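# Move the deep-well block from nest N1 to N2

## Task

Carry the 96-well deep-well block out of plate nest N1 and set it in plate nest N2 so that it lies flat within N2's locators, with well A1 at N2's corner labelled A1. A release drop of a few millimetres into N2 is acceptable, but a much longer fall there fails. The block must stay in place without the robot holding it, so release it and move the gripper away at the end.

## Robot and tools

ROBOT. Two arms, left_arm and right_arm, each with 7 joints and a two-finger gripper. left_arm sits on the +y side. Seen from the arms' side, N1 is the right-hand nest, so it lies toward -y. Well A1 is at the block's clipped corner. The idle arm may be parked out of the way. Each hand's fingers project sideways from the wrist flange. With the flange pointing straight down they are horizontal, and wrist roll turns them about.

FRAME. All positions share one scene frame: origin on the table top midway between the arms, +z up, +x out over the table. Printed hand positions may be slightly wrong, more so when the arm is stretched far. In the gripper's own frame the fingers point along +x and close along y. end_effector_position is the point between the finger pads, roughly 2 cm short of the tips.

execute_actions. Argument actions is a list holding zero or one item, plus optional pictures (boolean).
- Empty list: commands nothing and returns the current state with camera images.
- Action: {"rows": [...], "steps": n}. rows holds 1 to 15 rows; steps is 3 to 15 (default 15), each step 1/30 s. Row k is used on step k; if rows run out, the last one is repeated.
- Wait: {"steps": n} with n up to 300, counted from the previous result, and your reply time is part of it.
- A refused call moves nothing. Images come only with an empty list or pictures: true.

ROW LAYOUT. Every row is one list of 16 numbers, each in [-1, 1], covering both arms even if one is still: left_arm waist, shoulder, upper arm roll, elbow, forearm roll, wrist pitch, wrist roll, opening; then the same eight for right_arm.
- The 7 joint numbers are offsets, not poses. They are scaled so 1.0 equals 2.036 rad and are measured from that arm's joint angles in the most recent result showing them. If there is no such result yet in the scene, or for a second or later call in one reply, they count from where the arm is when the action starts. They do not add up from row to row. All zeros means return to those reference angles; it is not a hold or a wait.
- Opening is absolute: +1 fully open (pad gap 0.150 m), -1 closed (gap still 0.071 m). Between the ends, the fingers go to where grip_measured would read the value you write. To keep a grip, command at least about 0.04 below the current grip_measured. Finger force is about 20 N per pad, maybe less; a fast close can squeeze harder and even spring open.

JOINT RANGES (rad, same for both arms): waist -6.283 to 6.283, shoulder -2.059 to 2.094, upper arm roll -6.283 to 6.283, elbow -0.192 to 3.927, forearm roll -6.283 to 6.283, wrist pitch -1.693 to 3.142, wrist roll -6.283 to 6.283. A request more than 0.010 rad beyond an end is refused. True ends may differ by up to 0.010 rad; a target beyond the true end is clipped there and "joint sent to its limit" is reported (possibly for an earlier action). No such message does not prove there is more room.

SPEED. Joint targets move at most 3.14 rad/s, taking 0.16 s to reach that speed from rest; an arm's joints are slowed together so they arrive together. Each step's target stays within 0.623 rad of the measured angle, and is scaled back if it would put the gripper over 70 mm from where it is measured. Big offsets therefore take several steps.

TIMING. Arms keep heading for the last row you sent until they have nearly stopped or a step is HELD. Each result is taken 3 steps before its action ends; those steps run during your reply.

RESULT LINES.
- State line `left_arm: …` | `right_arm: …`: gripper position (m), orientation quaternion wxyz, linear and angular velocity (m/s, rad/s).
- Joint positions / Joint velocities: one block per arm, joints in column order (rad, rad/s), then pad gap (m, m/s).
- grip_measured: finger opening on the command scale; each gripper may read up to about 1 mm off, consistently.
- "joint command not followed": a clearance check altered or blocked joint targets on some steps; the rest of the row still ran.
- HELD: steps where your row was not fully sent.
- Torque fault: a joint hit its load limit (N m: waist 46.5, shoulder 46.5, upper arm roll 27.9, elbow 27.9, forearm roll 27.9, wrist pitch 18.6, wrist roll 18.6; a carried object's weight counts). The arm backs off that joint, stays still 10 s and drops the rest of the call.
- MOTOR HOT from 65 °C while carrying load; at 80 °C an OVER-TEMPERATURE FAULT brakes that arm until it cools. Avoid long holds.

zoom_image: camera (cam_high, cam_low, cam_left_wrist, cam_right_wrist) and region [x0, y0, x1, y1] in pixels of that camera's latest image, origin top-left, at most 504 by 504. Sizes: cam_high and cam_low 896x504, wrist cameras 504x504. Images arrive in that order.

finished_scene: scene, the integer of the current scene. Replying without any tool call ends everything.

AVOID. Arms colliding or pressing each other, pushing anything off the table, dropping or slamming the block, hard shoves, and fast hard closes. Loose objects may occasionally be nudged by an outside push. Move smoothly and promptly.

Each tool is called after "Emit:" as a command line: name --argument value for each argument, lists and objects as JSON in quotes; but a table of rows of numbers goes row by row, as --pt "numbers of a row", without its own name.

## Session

Emit:
execute_actions --actions '[]'

Scene clock: 0.00 s of 8400.00 s.
left_arm: end_effector_position=(+0.2541, +0.2960, +0.2186) grip_measured=+1.00 end_effector_quat_wxyz=(+0.964, +0.023, +0.157, -0.214) end_effector_velocity=(+0.001, -0.000, +0.001) end_effector_angular_velocity=(-0.001, -0.003, +0.000) | right_arm: end_effector_position=(+0.5588, +0.0869, +0.2080) grip_measured=+1.00 end_effector_quat_wxyz=(+0.612, -0.628, -0.189, +0.442) end_effector_velocity=(+0.000, -0.000, -0.000) end_effector_angular_velocity=(-0.001, +0.001, +0.001)
Joint positions: left_arm=[-0.185 -0.858  0.038  0.289  0.047  1.466  0.119  0.15 ] | right_arm=[ 0.743  0.527  0.053  1.376 -1.47   1.512  0.386  0.15 ]
Joint velocities: left_arm=[-0.    -0.001  0.001  0.001  0.    -0.001  0.     0.   ] | right_arm=[-0.001  0.     0.     0.    -0.001 -0.001 -0.001  0.   ]

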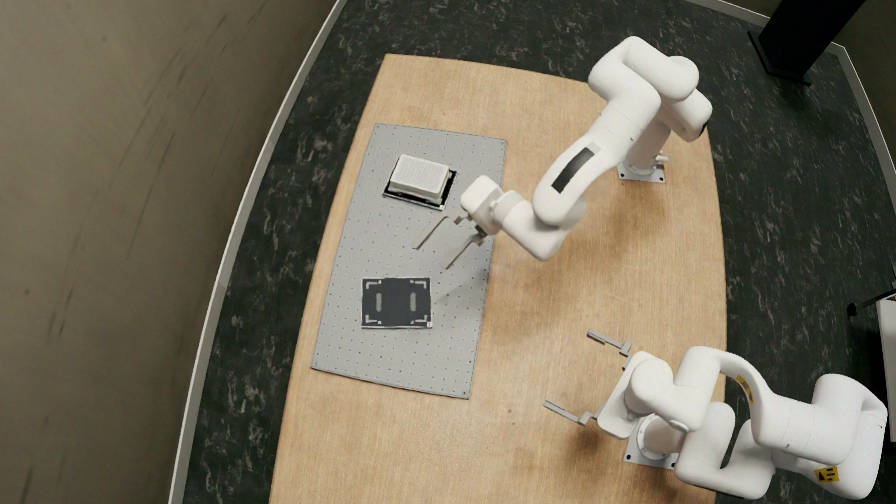

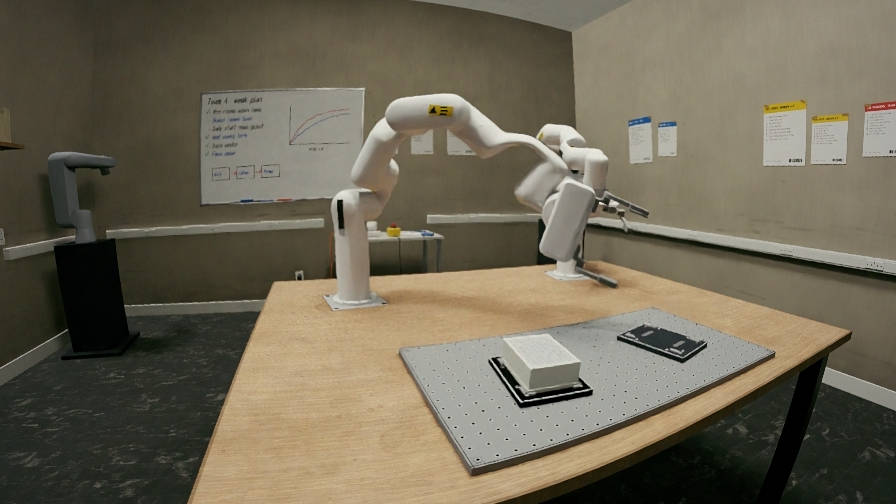

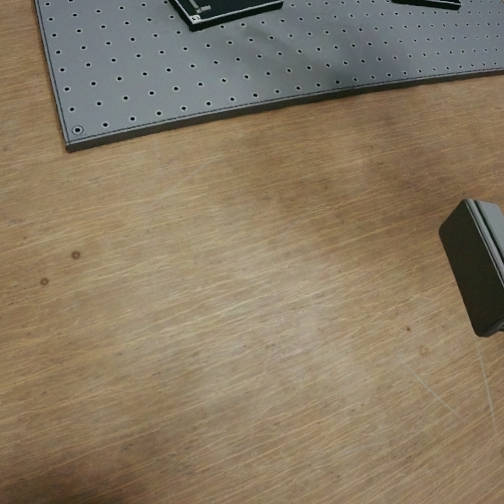

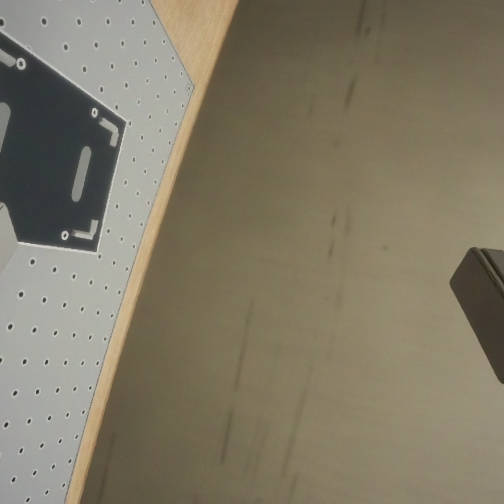

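Emit:
zoom_image --camera "cam_high" --region '[370, 140, 470, 220]'

Emit:
zoom_image --camera "cam_high" --region '[345, 260, 445, 340]'

Emit:
zoom_image --camera "cam_high" --region '[290, 110, 530, 270]'

Emit:
zoom_image --camera "cam_high" --region '[290, 250, 530, 410]'

Emit:
zoom_image --camera "cam_low" --region '[470, 320, 610, 415]'

Region (370, 140, 470, 220) of cam_high's 896x504 image, scaled by 5.040, with more detail than that image has; it fills the top 403 rows of this view, and the rest is white.

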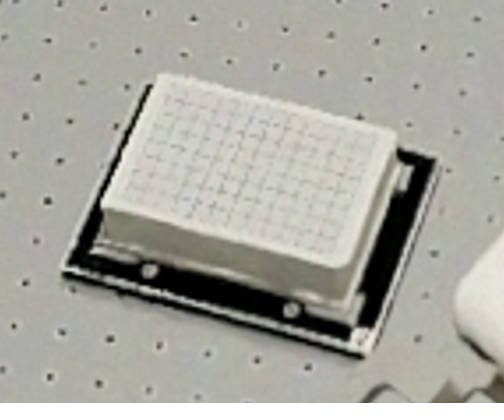

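Region (345, 260, 445, 340) of cam_high's 896x504 image, scaled by 5.040, with more detail than that image has; it fills the top 403 rows of this view, and the rest is white.

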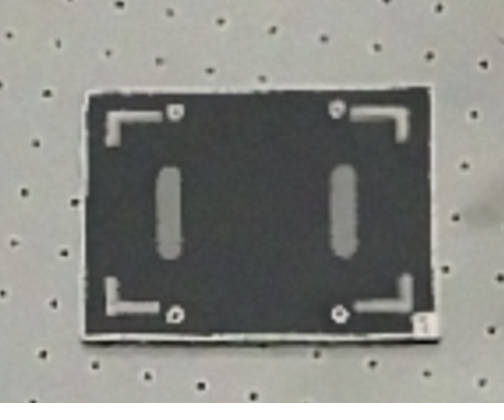

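Region (290, 110, 530, 270) of cam_high's 896x504 image, scaled by 2.100, with more detail than that image has.

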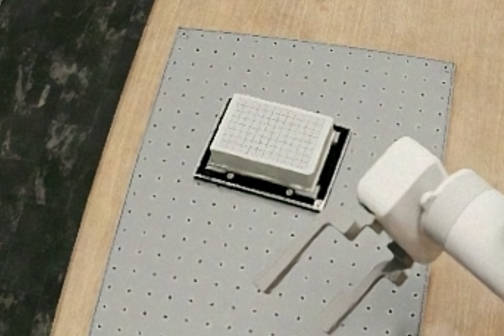

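Region (290, 250, 530, 410) of cam_high's 896x504 image, scaled by 2.100, with more detail than that image has.

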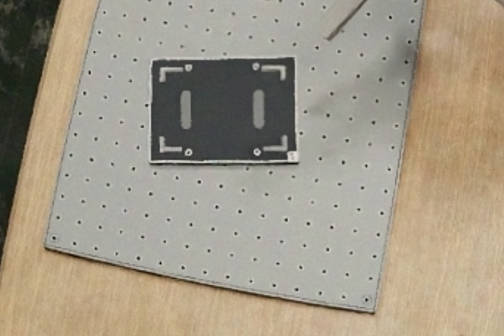

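Region (470, 320, 610, 415) of cam_low's 896x504 image, scaled by 3.600, with more detail than that image has; it fills the top 342 rows of this view, and the rest is white.

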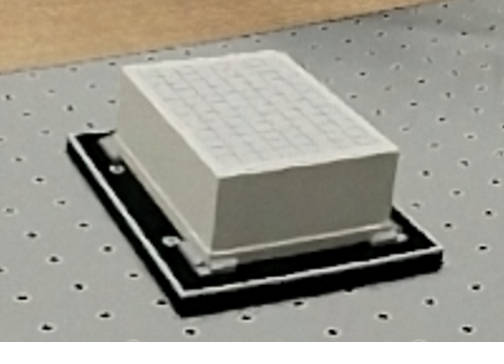

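Emit:
execute_actions --actions '[{"rows": [[0,0,0,0,0,0,0,1,-0.1938,-0.0408,-0.026,-0.1336,0.722,-0.4185,0.1245,1]], "steps": 15}]'

Emit:
execute_actions --actions '[{"steps": 20}]' --pictures true

Scene clock: 1.20 s of 8400.00 s.
left_arm: end_effector_position=(+0.2541, +0.2960, +0.2186) grip_measured=+1.00 end_effector_quat_wxyz=(+0.964, +0.023, +0.157, -0.214) end_effector_velocity=(+0.000, -0.000, +0.000) end_effector_angular_velocity=(-0.000, -0.001, -0.000) | right_arm: end_effector_position=(+0.6071, -0.0341, +0.1473) grip_measured=+1.00 end_effector_quat_wxyz=(+0.877, -0.337, -0.090, +0.331) end_effector_velocity=(+0.177, -0.388, -0.025) end_effector_angular_velocity=(+2.624, +0.736, -2.080)
Joint positions: left_arm=[-0.185 -0.858  0.038  0.289  0.047  1.466  0.119  0.15 ] | right_arm=[ 0.479  0.472  0.017  1.194 -0.914  0.984  0.555  0.15 ]
Joint velocities: left_arm=[-0.    -0.     0.     0.001  0.     0.     0.     0.   ] | right_arm=[-0.737 -0.148 -0.122 -0.499  2.387 -1.727  0.453  0.   ]
Steps of this call (steps 1 to 24: nothing new was sent; steps 25 to 36: the first 12 steps of this action). Readings (joint positions):
25: left_arm=[-0.185 -0.858 0.038 0.289 0.047 1.466 0.119] | right_arm=[0.743 0.526 0.053 1.376 -1.470 1.512 0.386]
26: left_arm=[-0.185 -0.858 0.038 0.289 0.047 1.466 0.119] | right_arm=[0.740 0.525 0.054 1.374 -1.462 1.503 0.390]
28: left_arm=[-0.185 -0.858 0.038 0.289 0.047 1.466 0.119] | right_arm=[0.707 0.516 0.055 1.350 -1.402 1.441 0.414]
32: left_arm=[-0.185 -0.858 0.038 0.289 0.047 1.466 0.119] | right_arm=[0.591 0.495 0.031 1.271 -1.205 1.246 0.483]
36: the state above

Scene clock: 1.87 s of 8400.00 s.
left_arm: end_effector_position=(+0.2541, +0.2960, +0.2186) grip_measured=+1.00 end_effector_quat_wxyz=(+0.964, +0.023, +0.157, -0.214) end_effector_velocity=(+0.000, -0.000, +0.001) end_effector_angular_velocity=(-0.000, -0.001, -0.000) | right_arm: end_effector_position=(+0.6415, -0.1637, +0.1399) grip_measured=+1.00 end_effector_quat_wxyz=(+0.998, -0.000, -0.000, -0.068) end_effector_velocity=(+0.004, -0.011, +0.000) end_effector_angular_velocity=(+0.001, -0.001, -0.022)
Joint positions: left_arm=[-0.185 -0.858  0.038  0.289  0.047  1.466  0.119  0.15 ] | right_arm=[ 0.35   0.444  0.001  1.104 -0.002  0.66   0.639  0.15 ]
Joint velocities: left_arm=[ 0.    -0.001 -0.     0.001 -0.     0.     0.     0.   ] | right_arm=[-0.007 -0.001 -0.01  -0.001  0.007 -0.002  0.001  0.   ]
Kept back: nothing.
Steps of this call (steps 1 to 3: the last 3 steps of your previous action; steps 4 to 20: the robot went on to your last target). Readings (joint positions):
1: left_arm=[-0.185 -0.858 0.038 0.289 0.047 1.466 0.119] | right_arm=[0.456 0.467 0.013 1.178 -0.834 0.931 0.569]
2: left_arm=[-0.185 -0.858 0.038 0.289 0.047 1.466 0.119] | right_arm=[0.437 0.463 0.010 1.165 -0.752 0.884 0.581]
4: left_arm=[-0.185 -0.858 0.038 0.289 0.047 1.466 0.119] | right_arm=[0.408 0.456 0.007 1.146 -0.582 0.811 0.600]
8: left_arm=[-0.185 -0.858 0.038 0.289 0.047 1.466 0.119] | right_arm=[0.371 0.448 0.004 1.120 -0.226 0.713 0.626]
20: the state above

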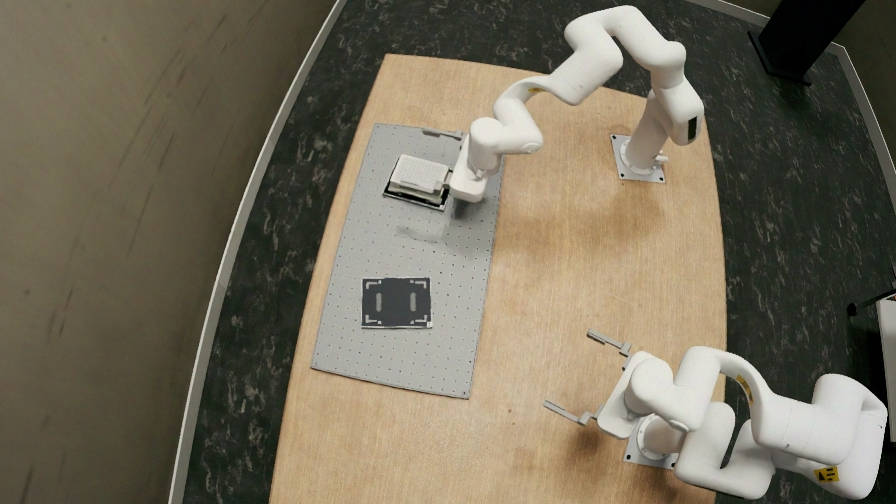

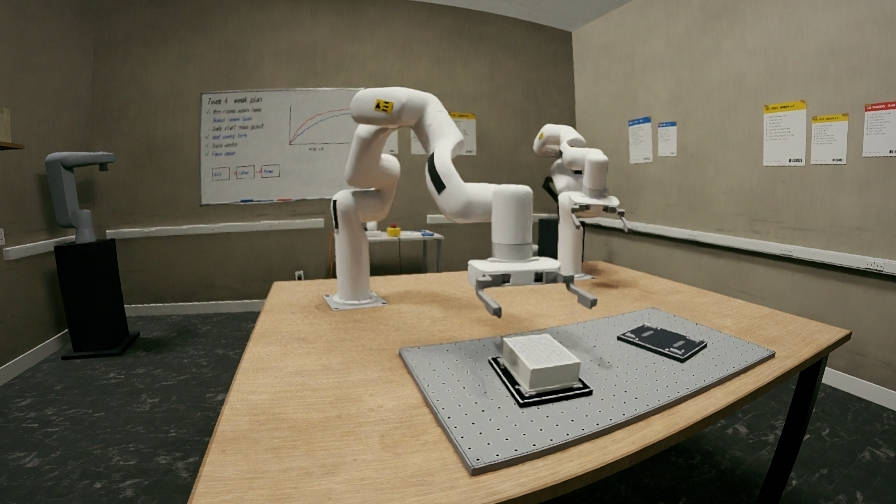

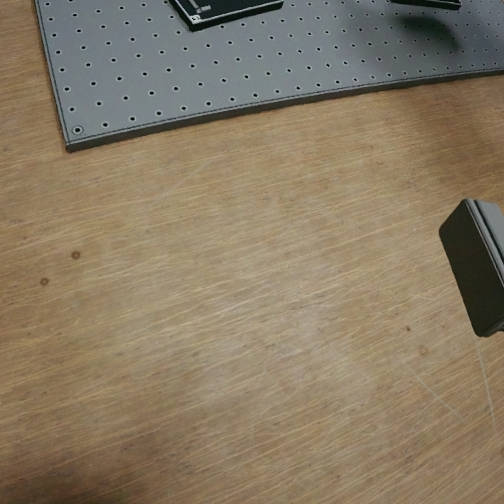

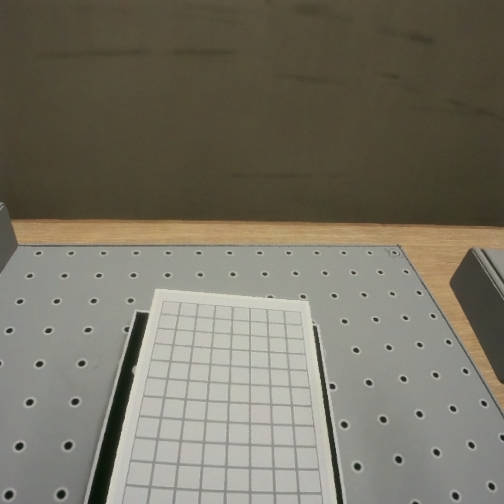

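Emit:
execute_actions --actions '[{"rows": [[0,0,0,0,0,0,0,1,-0.0007,0.003,-0.0005,0,0.001,-0.003,0,1],[0,0,0,0,0,0,0,1,-0.0007,0.008,-0.0005,0,0.001,-0.008,0,1],[0,0,0,0,0,0,0,1,-0.0007,0.015,-0.0005,0,0.001,-0.015,0,1],[0,0,0,0,0,0,0,1,-0.0007,0.024,-0.0005,0,0.001,-0.024,0,1],[0,0,0,0,0,0,0,1,-0.0007,0.034,-0.0005,0.0005,0.001,-0.0335,0,1],[0,0,0,0,0,0,0,1,-0.0007,0.044,-0.0005,0.001,0.001,-0.043,0,1],[0,0,0,0,0,0,0,1,-0.0007,0.054,-0.0005,0.002,0.001,-0.052,0,1],[0,0,0,0,0,0,0,1,-0.0007,0.064,-0.0005,0.0033,0.001,-0.0607,0,1],[0,0,0,0,0,0,0,1,-0.0007,0.074,-0.0005,0.0048,0.001,-0.0692,0,0.9],[0,0,0,0,0,0,0,1,-0.0007,0.083,-0.0005,0.0064,0.001,-0.0766,0,0.8],[0,0,0,0,0,0,0,1,-0.0007,0.091,-0.0005,0.008,0.001,-0.083,0,0.7],[0,0,0,0,0,0,0,1,-0.0007,0.098,-0.0005,0.0094,0.001,-0.0886,0,0.5],[0,0,0,0,0,0,0,1,-0.0007,0.103,-0.0005,0.0106,0.001,-0.0924,0,0.3],[0,0,0,0,0,0,0,1,-0.0007,0.106,-0.0005,0.0113,0.001,-0.0947,0,0.0],[0,0,0,0,0,0,0,1,-0.0007,0.1078,-0.0005,0.0117,0.001,-0.0961,0,-0.35]], "steps": 15}]'

Emit:
execute_actions --actions '[{"steps": 14}]' --pictures true

Scene clock: 2.53 s of 8400.00 s.
left_arm: end_effector_position=(+0.2541, +0.2960, +0.2186) grip_measured=+1.00 end_effector_quat_wxyz=(+0.964, +0.023, +0.157, -0.214) end_effector_velocity=(-0.000, +0.000, +0.000) end_effector_angular_velocity=(-0.001, -0.000, +0.001) | right_arm: end_effector_position=(+0.6416, -0.1655, +0.0721) grip_measured=+0.64 end_effector_quat_wxyz=(+0.998, -0.001, +0.002, -0.070) end_effector_velocity=(-0.005, -0.002, -0.230) end_effector_angular_velocity=(-0.007, +0.012, +0.003)
Joint positions: left_arm=[-0.185 -0.858  0.038  0.289  0.047  1.466  0.119  0.15 ] | right_arm=[0.348 0.599 0.    1.114 0.    0.518 0.639 0.136]
Joint velocities: left_arm=[ 0.    -0.001  0.001 -0.    -0.     0.    -0.     0.   ] | right_arm=[ 0.001  0.558  0.     0.089 -0.001 -0.456 -0.001 -0.188]
Steps of this call (steps 1 to 8: the robot went on to your last target; steps 9 to 20: the first 12 steps of this action). Readings (joint positions):
9: left_arm=[-0.185 -0.858 0.038 0.289 0.047 1.466 0.119] | right_arm=[0.349 0.444 0.000 1.104 -0.001 0.660 0.640]
10: left_arm=[-0.185 -0.858 0.038 0.289 0.047 1.466 0.119] | right_arm=[0.349 0.445 0.000 1.105 -0.001 0.658 0.639]
12: left_arm=[-0.185 -0.858 0.038 0.289 0.047 1.466 0.119] | right_arm=[0.349 0.457 0.000 1.106 -0.000 0.644 0.639]
16: left_arm=[-0.185 -0.858 0.038 0.289 0.047 1.466 0.119] | right_arm=[0.348 0.519 0.000 1.107 0.000 0.586 0.639]
20: the state above

Scene clock: 3.00 s of 8400.00 s.
left_arm: end_effector_position=(+0.2541, +0.2960, +0.2186) grip_measured=+1.00 end_effector_quat_wxyz=(+0.964, +0.023, +0.157, -0.214) end_effector_velocity=(+0.000, -0.000, -0.000) end_effector_angular_velocity=(-0.000, -0.000, +0.000) | right_arm: end_effector_position=(+0.6424, -0.1652, +0.0486) grip_measured=-0.35 end_effector_quat_wxyz=(+0.998, +0.000, -0.001, -0.070) end_effector_velocity=(-0.004, -0.002, -0.008) end_effector_angular_velocity=(-0.006, +0.011, -0.001)
Joint positions: left_arm=[-0.185 -0.858  0.038  0.289  0.047  1.466  0.119  0.15 ] | right_arm=[0.348 0.662 0.    1.129 0.    0.465 0.639 0.097]
Joint velocities: left_arm=[ 0.     0.    -0.    -0.    -0.    -0.001 -0.     0.   ] | right_arm=[-0.     0.008  0.001 -0.006 -0.    -0.002  0.002  0.   ]
Kept back: nothing.
Steps of this call (steps 1 to 3: the last 3 steps of your previous action; steps 4 to 14: the robot went on to your last target). Readings (joint positions):
1: left_arm=[-0.185 -0.858 0.038 0.289 0.047 1.466 0.119] | right_arm=[0.348 0.617 0.000 1.117 0.000 0.504 0.639]
2: left_arm=[-0.185 -0.858 0.038 0.289 0.047 1.466 0.119] | right_arm=[0.348 0.633 0.000 1.120 0.000 0.491 0.639]
4: left_arm=[-0.185 -0.858 0.038 0.289 0.047 1.466 0.119] | right_arm=[0.348 0.654 0.000 1.124 0.000 0.475 0.639]
8: left_arm=[-0.185 -0.858 0.038 0.289 0.047 1.466 0.119] | right_arm=[0.348 0.662 0.000 1.128 0.000 0.466 0.639]
14: the state above

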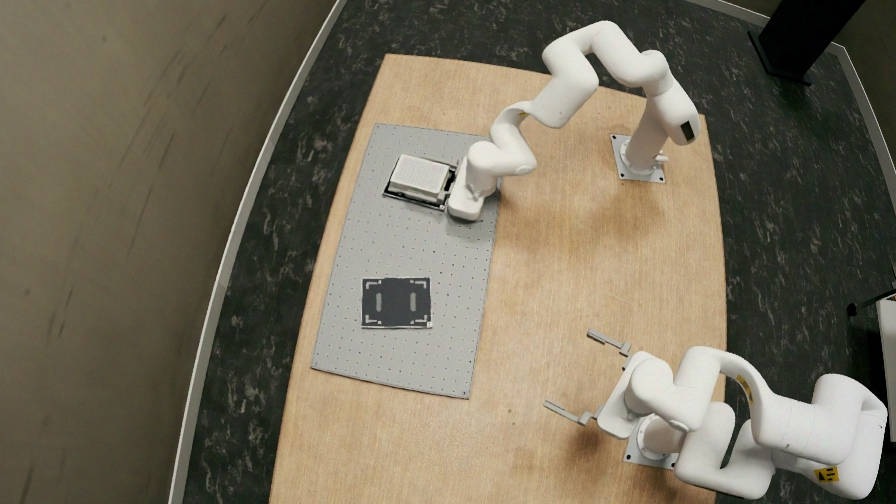

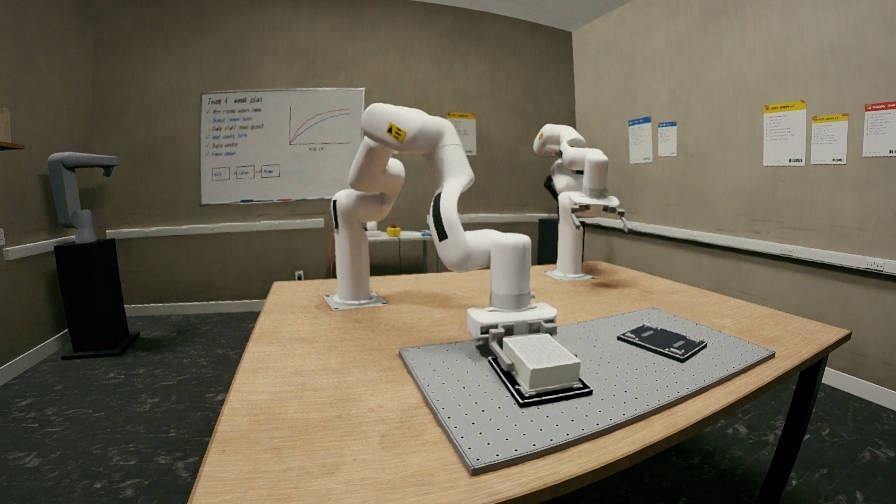

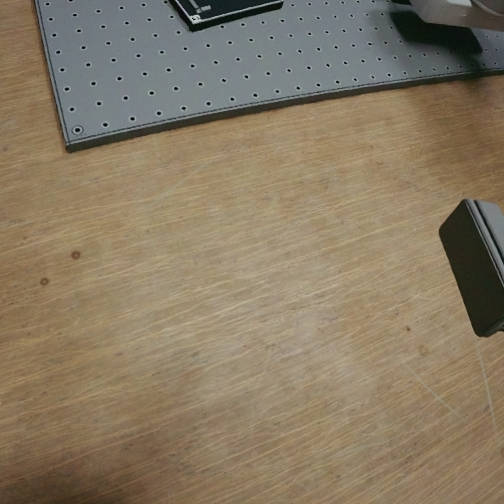

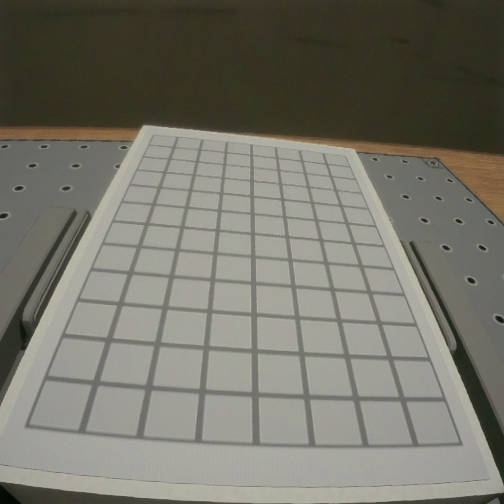

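Emit:
execute_actions --actions '[{"rows": [[0,0,0,0,0,0,0,1,0,0.0005,0,-0.0004,0,0,0,-0.42],[0,0,0,0,0,0,0,1,0,0.0005,0,-0.0004,0,0,0,-0.49],[0,0,0,0,0,0,0,1,0,0.0005,0,-0.0004,0,0,0,-0.55],[0,0,0,0,0,0,0,1,0,0.0005,0,-0.0004,0,0,0,-0.59],[0,0,0,0,0,0,0,1,0,0.0005,0,-0.0004,0,0,0,-0.62],[0,0,0,0,0,0,0,1,0,0.0005,0,-0.0004,0,0,0,-0.64],[0,0,0,0,0,0,0,1,0,0.0005,0,-0.0004,0,0,0,-0.66],[0,0,0,0,0,0,0,1,0,0.0005,0,-0.0004,0,0,0,-0.68],[0,0,0,0,0,0,0,1,0,0.0005,0,-0.0004,0,0,0,-0.70],[0,0,0,0,0,0,0,1,0,0.0005,0,-0.0004,0,0,0,-0.73],[0,0,0,0,0,0,0,1,0,0.0005,0,-0.0004,0,0,0,-0.76],[0,0,0,0,0,0,0,1,0,0.0005,0,-0.0004,0,0,0,-0.8]], "steps": 15}]'

Scene clock: 3.57 s of 8400.00 s.
left_arm: end_effector_position=(+0.2541, +0.2960, +0.2186) grip_measured=+1.00 end_effector_quat_wxyz=(+0.964, +0.023, +0.157, -0.214) end_effector_velocity=(+0.001, -0.000, +0.001) end_effector_angular_velocity=(-0.001, -0.003, +0.000) | right_arm: end_effector_position=(+0.6419, -0.1651, +0.0477) grip_measured=-0.70 end_effector_quat_wxyz=(+0.998, +0.000, +0.000, -0.070) end_effector_velocity=(+0.000, -0.000, -0.000) end_effector_angular_velocity=(+0.000, -0.001, +0.001)
Joint positions: left_arm=[-0.185 -0.858  0.038  0.289  0.047  1.466  0.119  0.15 ] | right_arm=[ 0.349  0.663  0.     1.128 -0.     0.465  0.639  0.083]
Joint velocities: left_arm=[ 0.    -0.     0.     0.002  0.    -0.     0.     0.   ] | right_arm=[-0.     0.    -0.    -0.001  0.    -0.002 -0.001 -0.   ]
Steps of this call (steps 1 to 5: the robot went on to your last target; steps 6 to 17: the first 12 steps of this action). Readings (joint positions):
6: left_arm=[-0.185 -0.858 0.038 0.289 0.047 1.466 0.119] | right_arm=[0.348 0.663 0.000 1.128 0.000 0.465 0.639]
7: left_arm=[-0.185 -0.858 0.038 0.289 0.047 1.466 0.119] | right_arm=[0.348 0.663 0.000 1.128 0.000 0.465 0.639]
9: left_arm=[-0.185 -0.858 0.038 0.289 0.047 1.466 0.119] | right_arm=[0.348 0.663 0.000 1.128 0.000 0.465 0.639]
13: left_arm=[-0.185 -0.858 0.038 0.289 0.047 1.466 0.119] | right_arm=[0.348 0.663 0.000 1.128 0.000 0.465 0.639]
17: the state above

Emit:
execute_actions --actions '[{"rows": [[0,0,0,0,0,0,0,1,0,-0.001,0,-0.0003,0,0.0007,0,-0.8],[0,0,0,0,0,0,0,1,0,-0.0025,0,-0.0007,0,0.0018,0,-0.8],[0,0,0,0,0,0,0,1,0,-0.005,0,-0.0013,0,0.0037,0,-0.8],[0,0,0,0,0,0,0,1,0,-0.008,0,-0.002,0,0.006,0,-0.8],[0,0,0,0,0,0,0,1,0,-0.012,0,-0.003,0,0.009,0,-0.8],[0,0,0,0,0,0,0,1,0,-0.0165,0,-0.004,0,0.0125,0,-0.8],[0,0,0,0,0,0,0,1,0,-0.021,0,-0.005,0,0.016,0,-0.8],[0,0,0,0,0,0,0,1,0,-0.026,0,-0.006,0,0.020,0,-0.8],[0,0,0,0,0,0,0,1,0,-0.031,0,-0.007,0,0.024,0,-0.8],[0,0,0,0,0,0,0,1,0,-0.035,0,-0.0078,0,0.0272,0,-0.8],[0,0,0,0,0,0,0,1,0,-0.0385,0,-0.0084,0,0.0301,0,-0.8],[0,0,0,0,0,0,0,1,0,-0.041,0,-0.0088,0,0.0322,0,-0.8],[0,0,0,0,0,0,0,1,0,-0.0432,0,-0.0092,0,0.034,0,-0.8]], "steps": 15}]' --pictures true

Scene clock: 4.17 s of 8400.00 s.
left_arm: end_effector_position=(+0.2541, +0.2960, +0.2186) grip_measured=+1.00 end_effector_quat_wxyz=(+0.964, +0.023, +0.157, -0.214) end_effector_velocity=(-0.000, +0.000, -0.000) end_effector_angular_velocity=(+0.001, +0.000, +0.001) | right_arm: end_effector_position=(+0.6422, -0.1652, +0.0743) grip_measured=-0.70 end_effector_quat_wxyz=(+0.998, +0.000, -0.001, -0.070) end_effector_velocity=(+0.006, +0.006, +0.111) end_effector_angular_velocity=(+0.016, -0.027, +0.003)
Joint positions: left_arm=[-0.185 -0.858  0.038  0.289  0.047  1.466  0.119  0.15 ] | right_arm=[0.349 0.596 0.    1.113 0.    0.516 0.639 0.083]
Joint velocities: left_arm=[ 0.     0.001 -0.001 -0.     0.    -0.    -0.001  0.   ] | right_arm=[ 0.001 -0.255  0.002 -0.034 -0.     0.189  0.     0.   ]
Steps of this call (steps 1 to 3: the last 3 steps of your previous action; steps 4 to 6: the robot went on to your last target; steps 7 to 18: the first 12 steps of this action). Readings (joint positions):
7: left_arm=[-0.185 -0.858 0.038 0.289 0.047 1.466 0.119] | right_arm=[0.349 0.663 0.000 1.128 0.000 0.465 0.639]
8: left_arm=[-0.185 -0.858 0.038 0.289 0.047 1.466 0.119] | right_arm=[0.349 0.662 0.000 1.128 0.000 0.465 0.639]
10: left_arm=[-0.185 -0.858 0.038 0.289 0.047 1.466 0.119] | right_arm=[0.349 0.658 0.000 1.126 0.000 0.469 0.639]
14: left_arm=[-0.185 -0.858 0.038 0.289 0.047 1.466 0.119] | right_arm=[0.348 0.634 -0.000 1.119 0.000 0.488 0.640]
18: the state above

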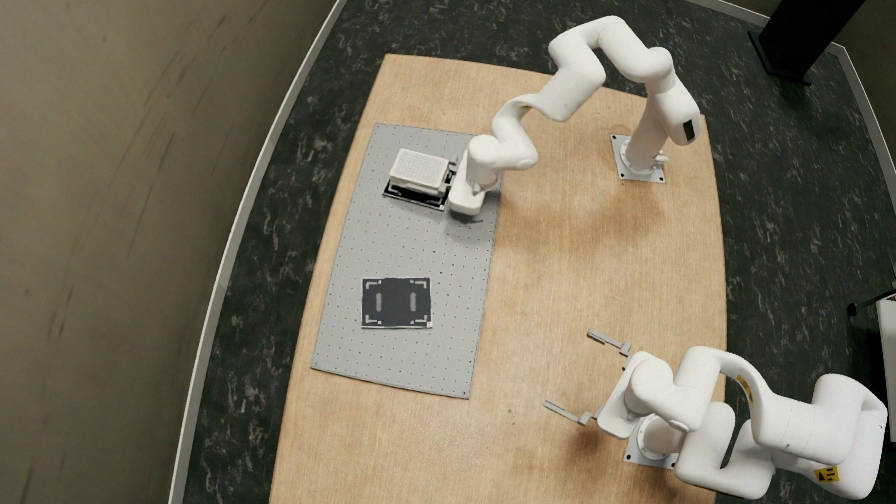

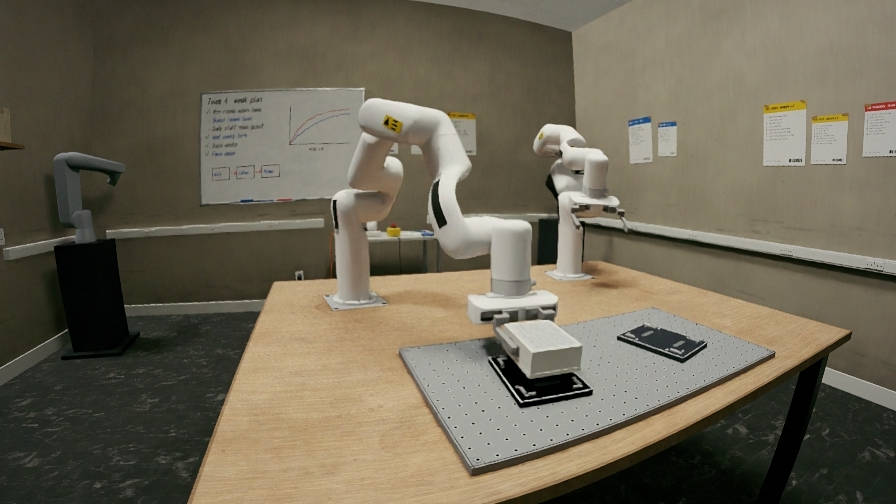

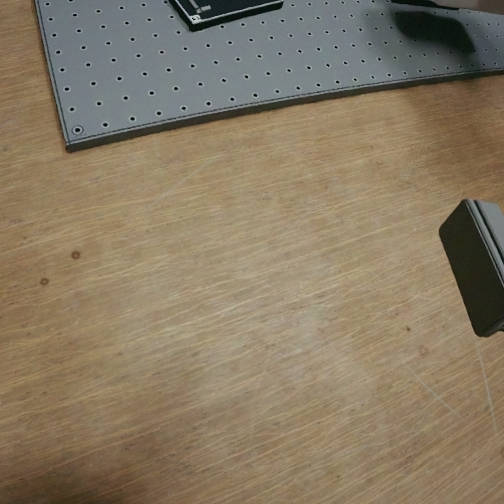

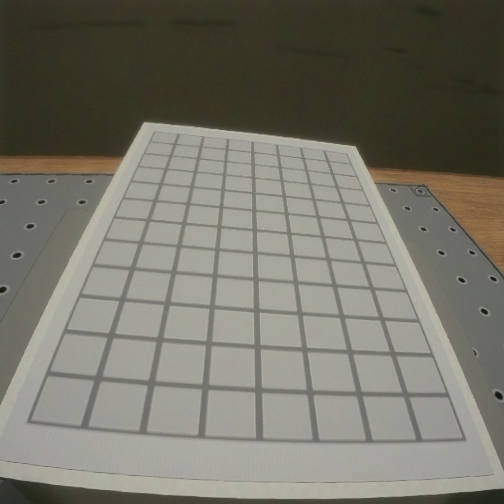

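Emit:
execute_actions --actions '[{"rows": [[0,0,0,0,0,0,0,1,0.0034,-0.0049,0,0.0077,0,0.0132,0.0001,-0.8],[0,0,0,0,0,0,0,1,0.0086,0.0032,0,0.0222,0,0.0196,0.0003,-0.8],[0,0,0,0,0,0,0,1,0.0172,0.0168,0,0.0465,0,0.0303,0.0005,-0.8],[0,0,0,0,0,0,0,1,0.0274,0.0330,0,0.0756,0,0.0432,0.0008,-0.8],[0,0,0,0,0,0,0,1,0.0394,0.0519,0,0.1095,0,0.0581,0.0012,-0.8],[0,0,0,0,0,0,0,1,0.0532,0.0736,0,0.1483,0,0.0753,0.0016,-0.8],[0,0,0,0,0,0,0,1,0.0669,0.0952,0,0.1871,0,0.0924,0.002,-0.8],[0,0,0,0,0,0,0,1,0.0806,0.1169,0,0.2259,0,0.1095,0.0024,-0.8],[0,0,0,0,0,0,0,1,0.0943,0.1385,0,0.2646,0,0.1267,0.0028,-0.8],[0,0,0,0,0,0,0,1,0.1080,0.1602,0,0.3034,0,0.1438,0.0032,-0.8],[0,0,0,0,0,0,0,1,0.1218,0.1818,0,0.3422,0,0.1609,0.0036,-0.8],[0,0,0,0,0,0,0,1,0.1355,0.2035,0,0.3810,0,0.1780,0.004,-0.8],[0,0,0,0,0,0,0,1,0.1492,0.2251,0,0.4198,0,0.1952,0.0044,-0.8],[0,0,0,0,0,0,0,1,0.1612,0.2441,0,0.4537,0,0.2102,0.0047,-0.8],[0,0,0,0,0,0,0,1,0.1715,0.2603,0,0.4828,0,0.2230,0.005,-0.8]], "steps": 15}]'

Emit:
execute_actions --actions '[{"steps": 24}]'

Scene clock: 4.97 s of 8400.00 s.
left_arm: end_effector_position=(+0.2541, +0.2960, +0.2186) grip_measured=+1.00 end_effector_quat_wxyz=(+0.964, +0.023, +0.157, -0.214) end_effector_velocity=(-0.001, +0.000, -0.001) end_effector_angular_velocity=(+0.001, +0.003, -0.001) | right_arm: end_effector_position=(+0.6704, -0.0355, +0.0790) grip_measured=-0.70 end_effector_quat_wxyz=(+1.000, +0.001, -0.000, -0.003) end_effector_velocity=(+0.036, +0.471, -0.022) end_effector_angular_velocity=(-0.008, +0.001, +0.484)
Joint positions: left_arm=[-0.185 -0.858  0.038  0.289  0.047  1.466  0.119  0.15 ] | right_arm=[ 0.486  0.791  0.002  1.497 -0.     0.704  0.643  0.083]
Joint velocities: left_arm=[-0.     0.001 -0.    -0.002  0.     0.     0.001  0.   ] | right_arm=[ 0.506  0.806 -0.009  1.431 -0.001  0.631  0.015  0.   ]
Steps of this call (steps 1 to 3: the last 3 steps of your previous action; steps 4 to 12: the robot went on to your last target; steps 13 to 24: the first 12 steps of this action). Readings (joint positions):
13: left_arm=[-0.185 -0.858 0.038 0.289 0.047 1.466 0.119] | right_arm=[0.349 0.576 0.000 1.109 0.000 0.534 0.639]
14: left_arm=[-0.185 -0.858 0.038 0.289 0.047 1.466 0.119] | right_arm=[0.350 0.578 -0.000 1.114 0.000 0.537 0.639]
16: left_arm=[-0.185 -0.858 0.038 0.289 0.047 1.466 0.119] | right_arm=[0.360 0.597 -0.002 1.147 0.000 0.552 0.640]
20: left_arm=[-0.185 -0.858 0.038 0.289 0.047 1.466 0.119] | right_arm=[0.417 0.686 -0.001 1.309 0.000 0.622 0.642]
24: the state above

Scene clock: 5.77 s of 8400.00 s.
left_arm: end_effector_position=(+0.2541, +0.2960, +0.2186) grip_measured=+1.00 end_effector_quat_wxyz=(+0.964, +0.023, +0.157, -0.214) end_effector_velocity=(+0.000, +0.000, +0.000) end_effector_angular_velocity=(-0.001, -0.000, +0.001) | right_arm: end_effector_position=(+0.6398, +0.1521, +0.0698) grip_measured=-0.70 end_effector_quat_wxyz=(+0.995, +0.000, -0.000, +0.099) end_effector_velocity=(-0.015, +0.015, -0.006) end_effector_angular_velocity=(+0.003, +0.013, +0.025)
Joint positions: left_arm=[-0.185 -0.858  0.038  0.289  0.047  1.466  0.119  0.15 ] | right_arm=[ 0.697  1.125 -0.     2.096  0.     0.97   0.65   0.083]
Joint velocities: left_arm=[ 0. -0.  0.  0. -0. -0. -0.  0.] | right_arm=[ 0.018  0.006  0.012  0.001  0.001  0.001 -0.002  0.   ]
Kept back: nothing.
Steps of this call (steps 1 to 3: the last 3 steps of your previous action; steps 4 to 24: the robot went on to your last target). Readings (joint positions):
1: left_arm=[-0.185 -0.858 0.038 0.289 0.047 1.466 0.119] | right_arm=[0.503 0.818 0.001 1.545 -0.000 0.725 0.644]
2: left_arm=[-0.185 -0.858 0.038 0.289 0.047 1.466 0.119] | right_arm=[0.520 0.845 0.001 1.593 -0.000 0.747 0.644]
4: left_arm=[-0.185 -0.858 0.038 0.289 0.047 1.466 0.119] | right_arm=[0.554 0.899 0.001 1.690 -0.000 0.790 0.645]
8: left_arm=[-0.185 -0.858 0.038 0.289 0.047 1.466 0.119] | right_arm=[0.624 1.009 0.001 1.887 0.000 0.877 0.647]
24: the state above

Emit:
execute_actions --actions '[{"rows": [[0,0,0,0,0,0,0,1,0.0006,0.002,0,0.0007,0,-0.001,-0.0004,-0.8],[0,0,0,0,0,0,0,1,0.0006,0.004,0,0.0015,0,-0.002,-0.0004,-0.8],[0,0,0,0,0,0,0,1,0.0006,0.006,0,0.0023,0,-0.0032,-0.0004,-0.8],[0,0,0,0,0,0,0,1,0.0006,0.008,0,0.0032,0,-0.0043,-0.0004,-0.8],[0,0,0,0,0,0,0,1,0.0006,0.010,0,0.004,0,-0.0055,-0.0004,-0.8],[0,0,0,0,0,0,0,1,0.0006,0.0117,0,0.0048,0,-0.0064,-0.0004,-0.8],[0,0,0,0,0,0,0,1,0.0006,0.0129,0,0.0053,0,-0.0071,-0.0004,-0.8]], "steps": 15}]'

Emit:
execute_actions --actions '[{"steps": 6}]' --pictures true

Emit:
zoom_image --camera "cam_high" --region '[345, 260, 445, 340]'

Emit:
zoom_image --camera "cam_high" --region '[355, 298, 395, 333]'

Emit:
zoom_image --camera "cam_low" --region '[655, 325, 715, 365]'

Emit:
zoom_image --camera "cam_low" --region '[610, 312, 670, 352]'

Scene clock: 6.43 s of 8400.00 s.
left_arm: end_effector_position=(+0.2541, +0.2960, +0.2186) grip_measured=+1.00 end_effector_quat_wxyz=(+0.964, +0.023, +0.157, -0.214) end_effector_velocity=(+0.000, +0.000, +0.000) end_effector_angular_velocity=(+0.001, +0.000, +0.000) | right_arm: end_effector_position=(+0.6387, +0.1524, +0.0558) grip_measured=-0.70 end_effector_quat_wxyz=(+0.995, -0.001, +0.001, +0.100) end_effector_velocity=(+0.006, +0.005, +0.018) end_effector_angular_velocity=(+0.026, -0.024, -0.001)
Joint positions: left_arm=[-0.185 -0.858  0.038  0.289  0.047  1.466  0.119  0.15 ] | right_arm=[ 0.698  1.152 -0.     2.105  0.     0.956  0.649  0.083]
Joint velocities: left_arm=[ 0.     0.    -0.001  0.     0.     0.    -0.     0.   ] | right_arm=[-0.001 -0.009 -0.001  0.018 -0.001 -0.008  0.001 -0.   ]
Steps of this call (steps 1 to 8: the robot went on to your last target; steps 9 to 20: the first 12 steps of this action). Readings (joint positions):
9: left_arm=[-0.185 -0.858 0.038 0.289 0.047 1.466 0.119] | right_arm=[0.697 1.126 0.000 2.096 0.000 0.970 0.650]
10: left_arm=[-0.185 -0.858 0.038 0.289 0.047 1.466 0.119] | right_arm=[0.698 1.127 -0.000 2.097 0.000 0.969 0.649]
12: left_arm=[-0.185 -0.858 0.038 0.289 0.047 1.466 0.119] | right_arm=[0.698 1.132 -0.000 2.099 0.000 0.966 0.649]
16: left_arm=[-0.185 -0.858 0.038 0.289 0.047 1.466 0.119] | right_arm=[0.698 1.148 -0.000 2.104 0.000 0.958 0.649]
20: the state above

Scene clock: 6.63 s of 8400.00 s.
left_arm: end_effector_position=(+0.2541, +0.2960, +0.2186) grip_measured=+1.00 end_effector_quat_wxyz=(+0.964, +0.023, +0.157, -0.214) end_effector_velocity=(+0.000, +0.000, +0.000) end_effector_angular_velocity=(-0.000, -0.001, +0.000) | right_arm: end_effector_position=(+0.6392, +0.1529, +0.0577) grip_measured=-0.70 end_effector_quat_wxyz=(+0.995, +0.000, -0.000, +0.100) end_effector_velocity=(-0.002, -0.001, -0.008) end_effector_angular_velocity=(-0.008, +0.007, +0.002)
Joint positions: left_arm=[-0.185 -0.858  0.038  0.289  0.047  1.466  0.119  0.15 ] | right_arm=[ 0.698  1.151 -0.     2.107  0.     0.955  0.649  0.083]
Joint velocities: left_arm=[ 0.     0.001  0.     0.001  0.    -0.     0.     0.   ] | right_arm=[ 0.001  0.006  0.    -0.005 -0.    -0.001 -0.001  0.   ]
Kept back: nothing.
Steps of this call (steps 1 to 3: the last 3 steps of your previous action; steps 4 to 6: the robot went on to your last target). Readings (joint positions):
1: left_arm=[-0.185 -0.858 0.038 0.289 0.047 1.466 0.119] | right_arm=[0.698 1.152 -0.000 2.106 0.000 0.956 0.649]
2: left_arm=[-0.185 -0.858 0.038 0.289 0.047 1.466 0.119] | right_arm=[0.698 1.152 -0.000 2.107 0.000 0.955 0.649]
4: left_arm=[-0.185 -0.858 0.038 0.289 0.047 1.466 0.119] | right_arm=[0.698 1.151 -0.000 2.107 0.000 0.955 0.649]
6: the state above

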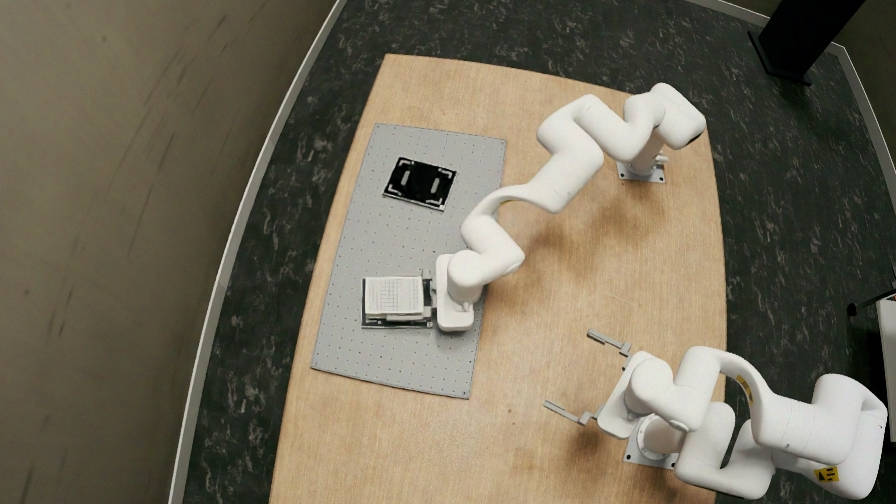

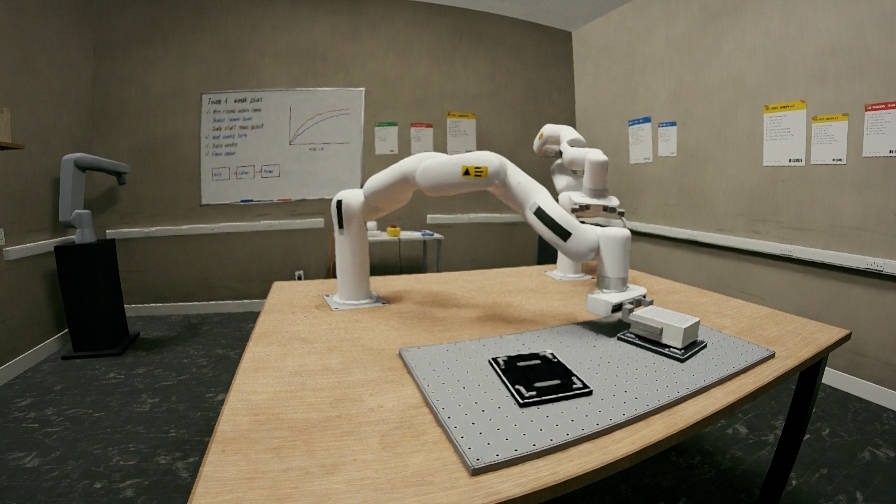

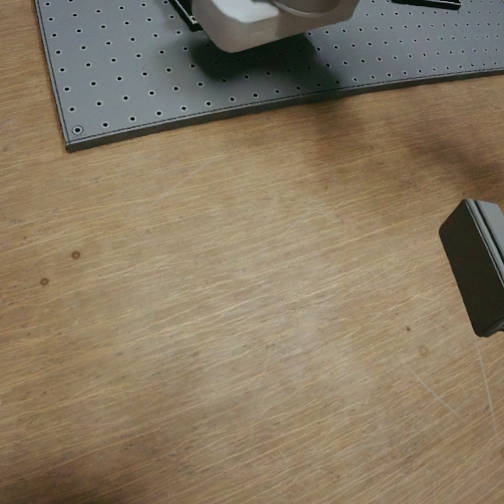

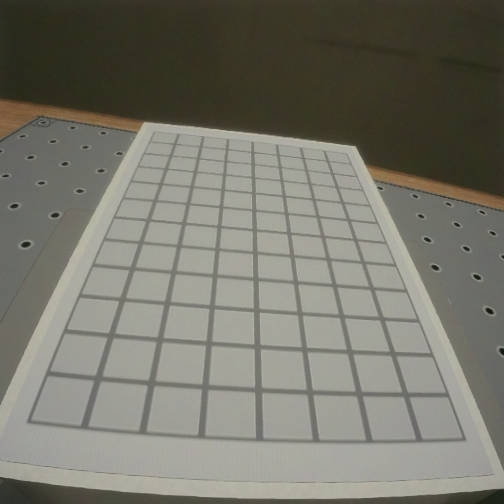

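Region (345, 260, 445, 340) of cam_high's 896x504 image, scaled by 5.040, with more detail than that image has; it fills the top 403 rows of this view, and the rest is white.

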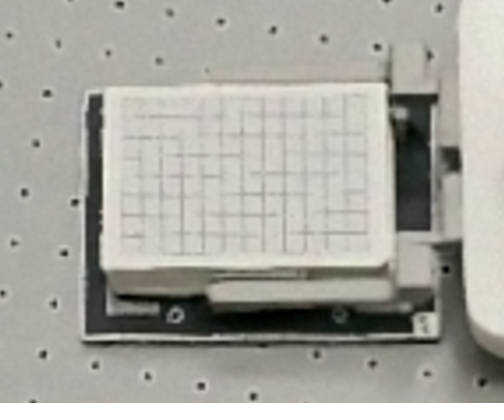

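Region (355, 298, 395, 333) of cam_high's 896x504 image, scaled by 12.600, with more detail than that image has; it fills the top 441 rows of this view, and the rest is white.

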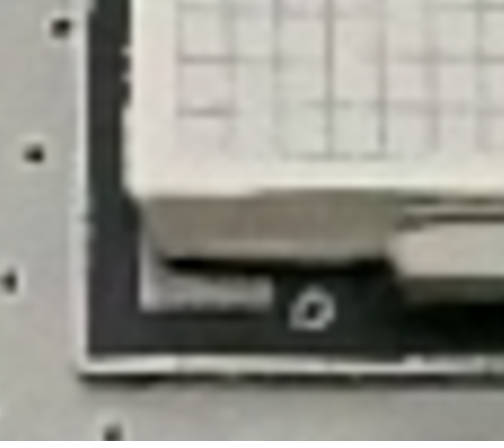

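Region (655, 325, 715, 365) of cam_low's 896x504 image, scaled by 8.400, with more detail than that image has.

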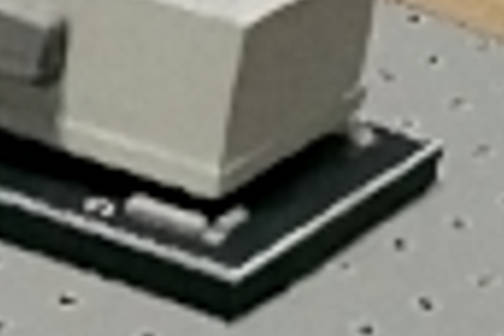

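Region (610, 312, 670, 352) of cam_low's 896x504 image, scaled by 8.400, with more detail than that image has.

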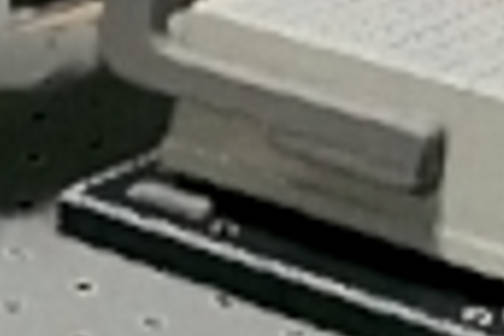

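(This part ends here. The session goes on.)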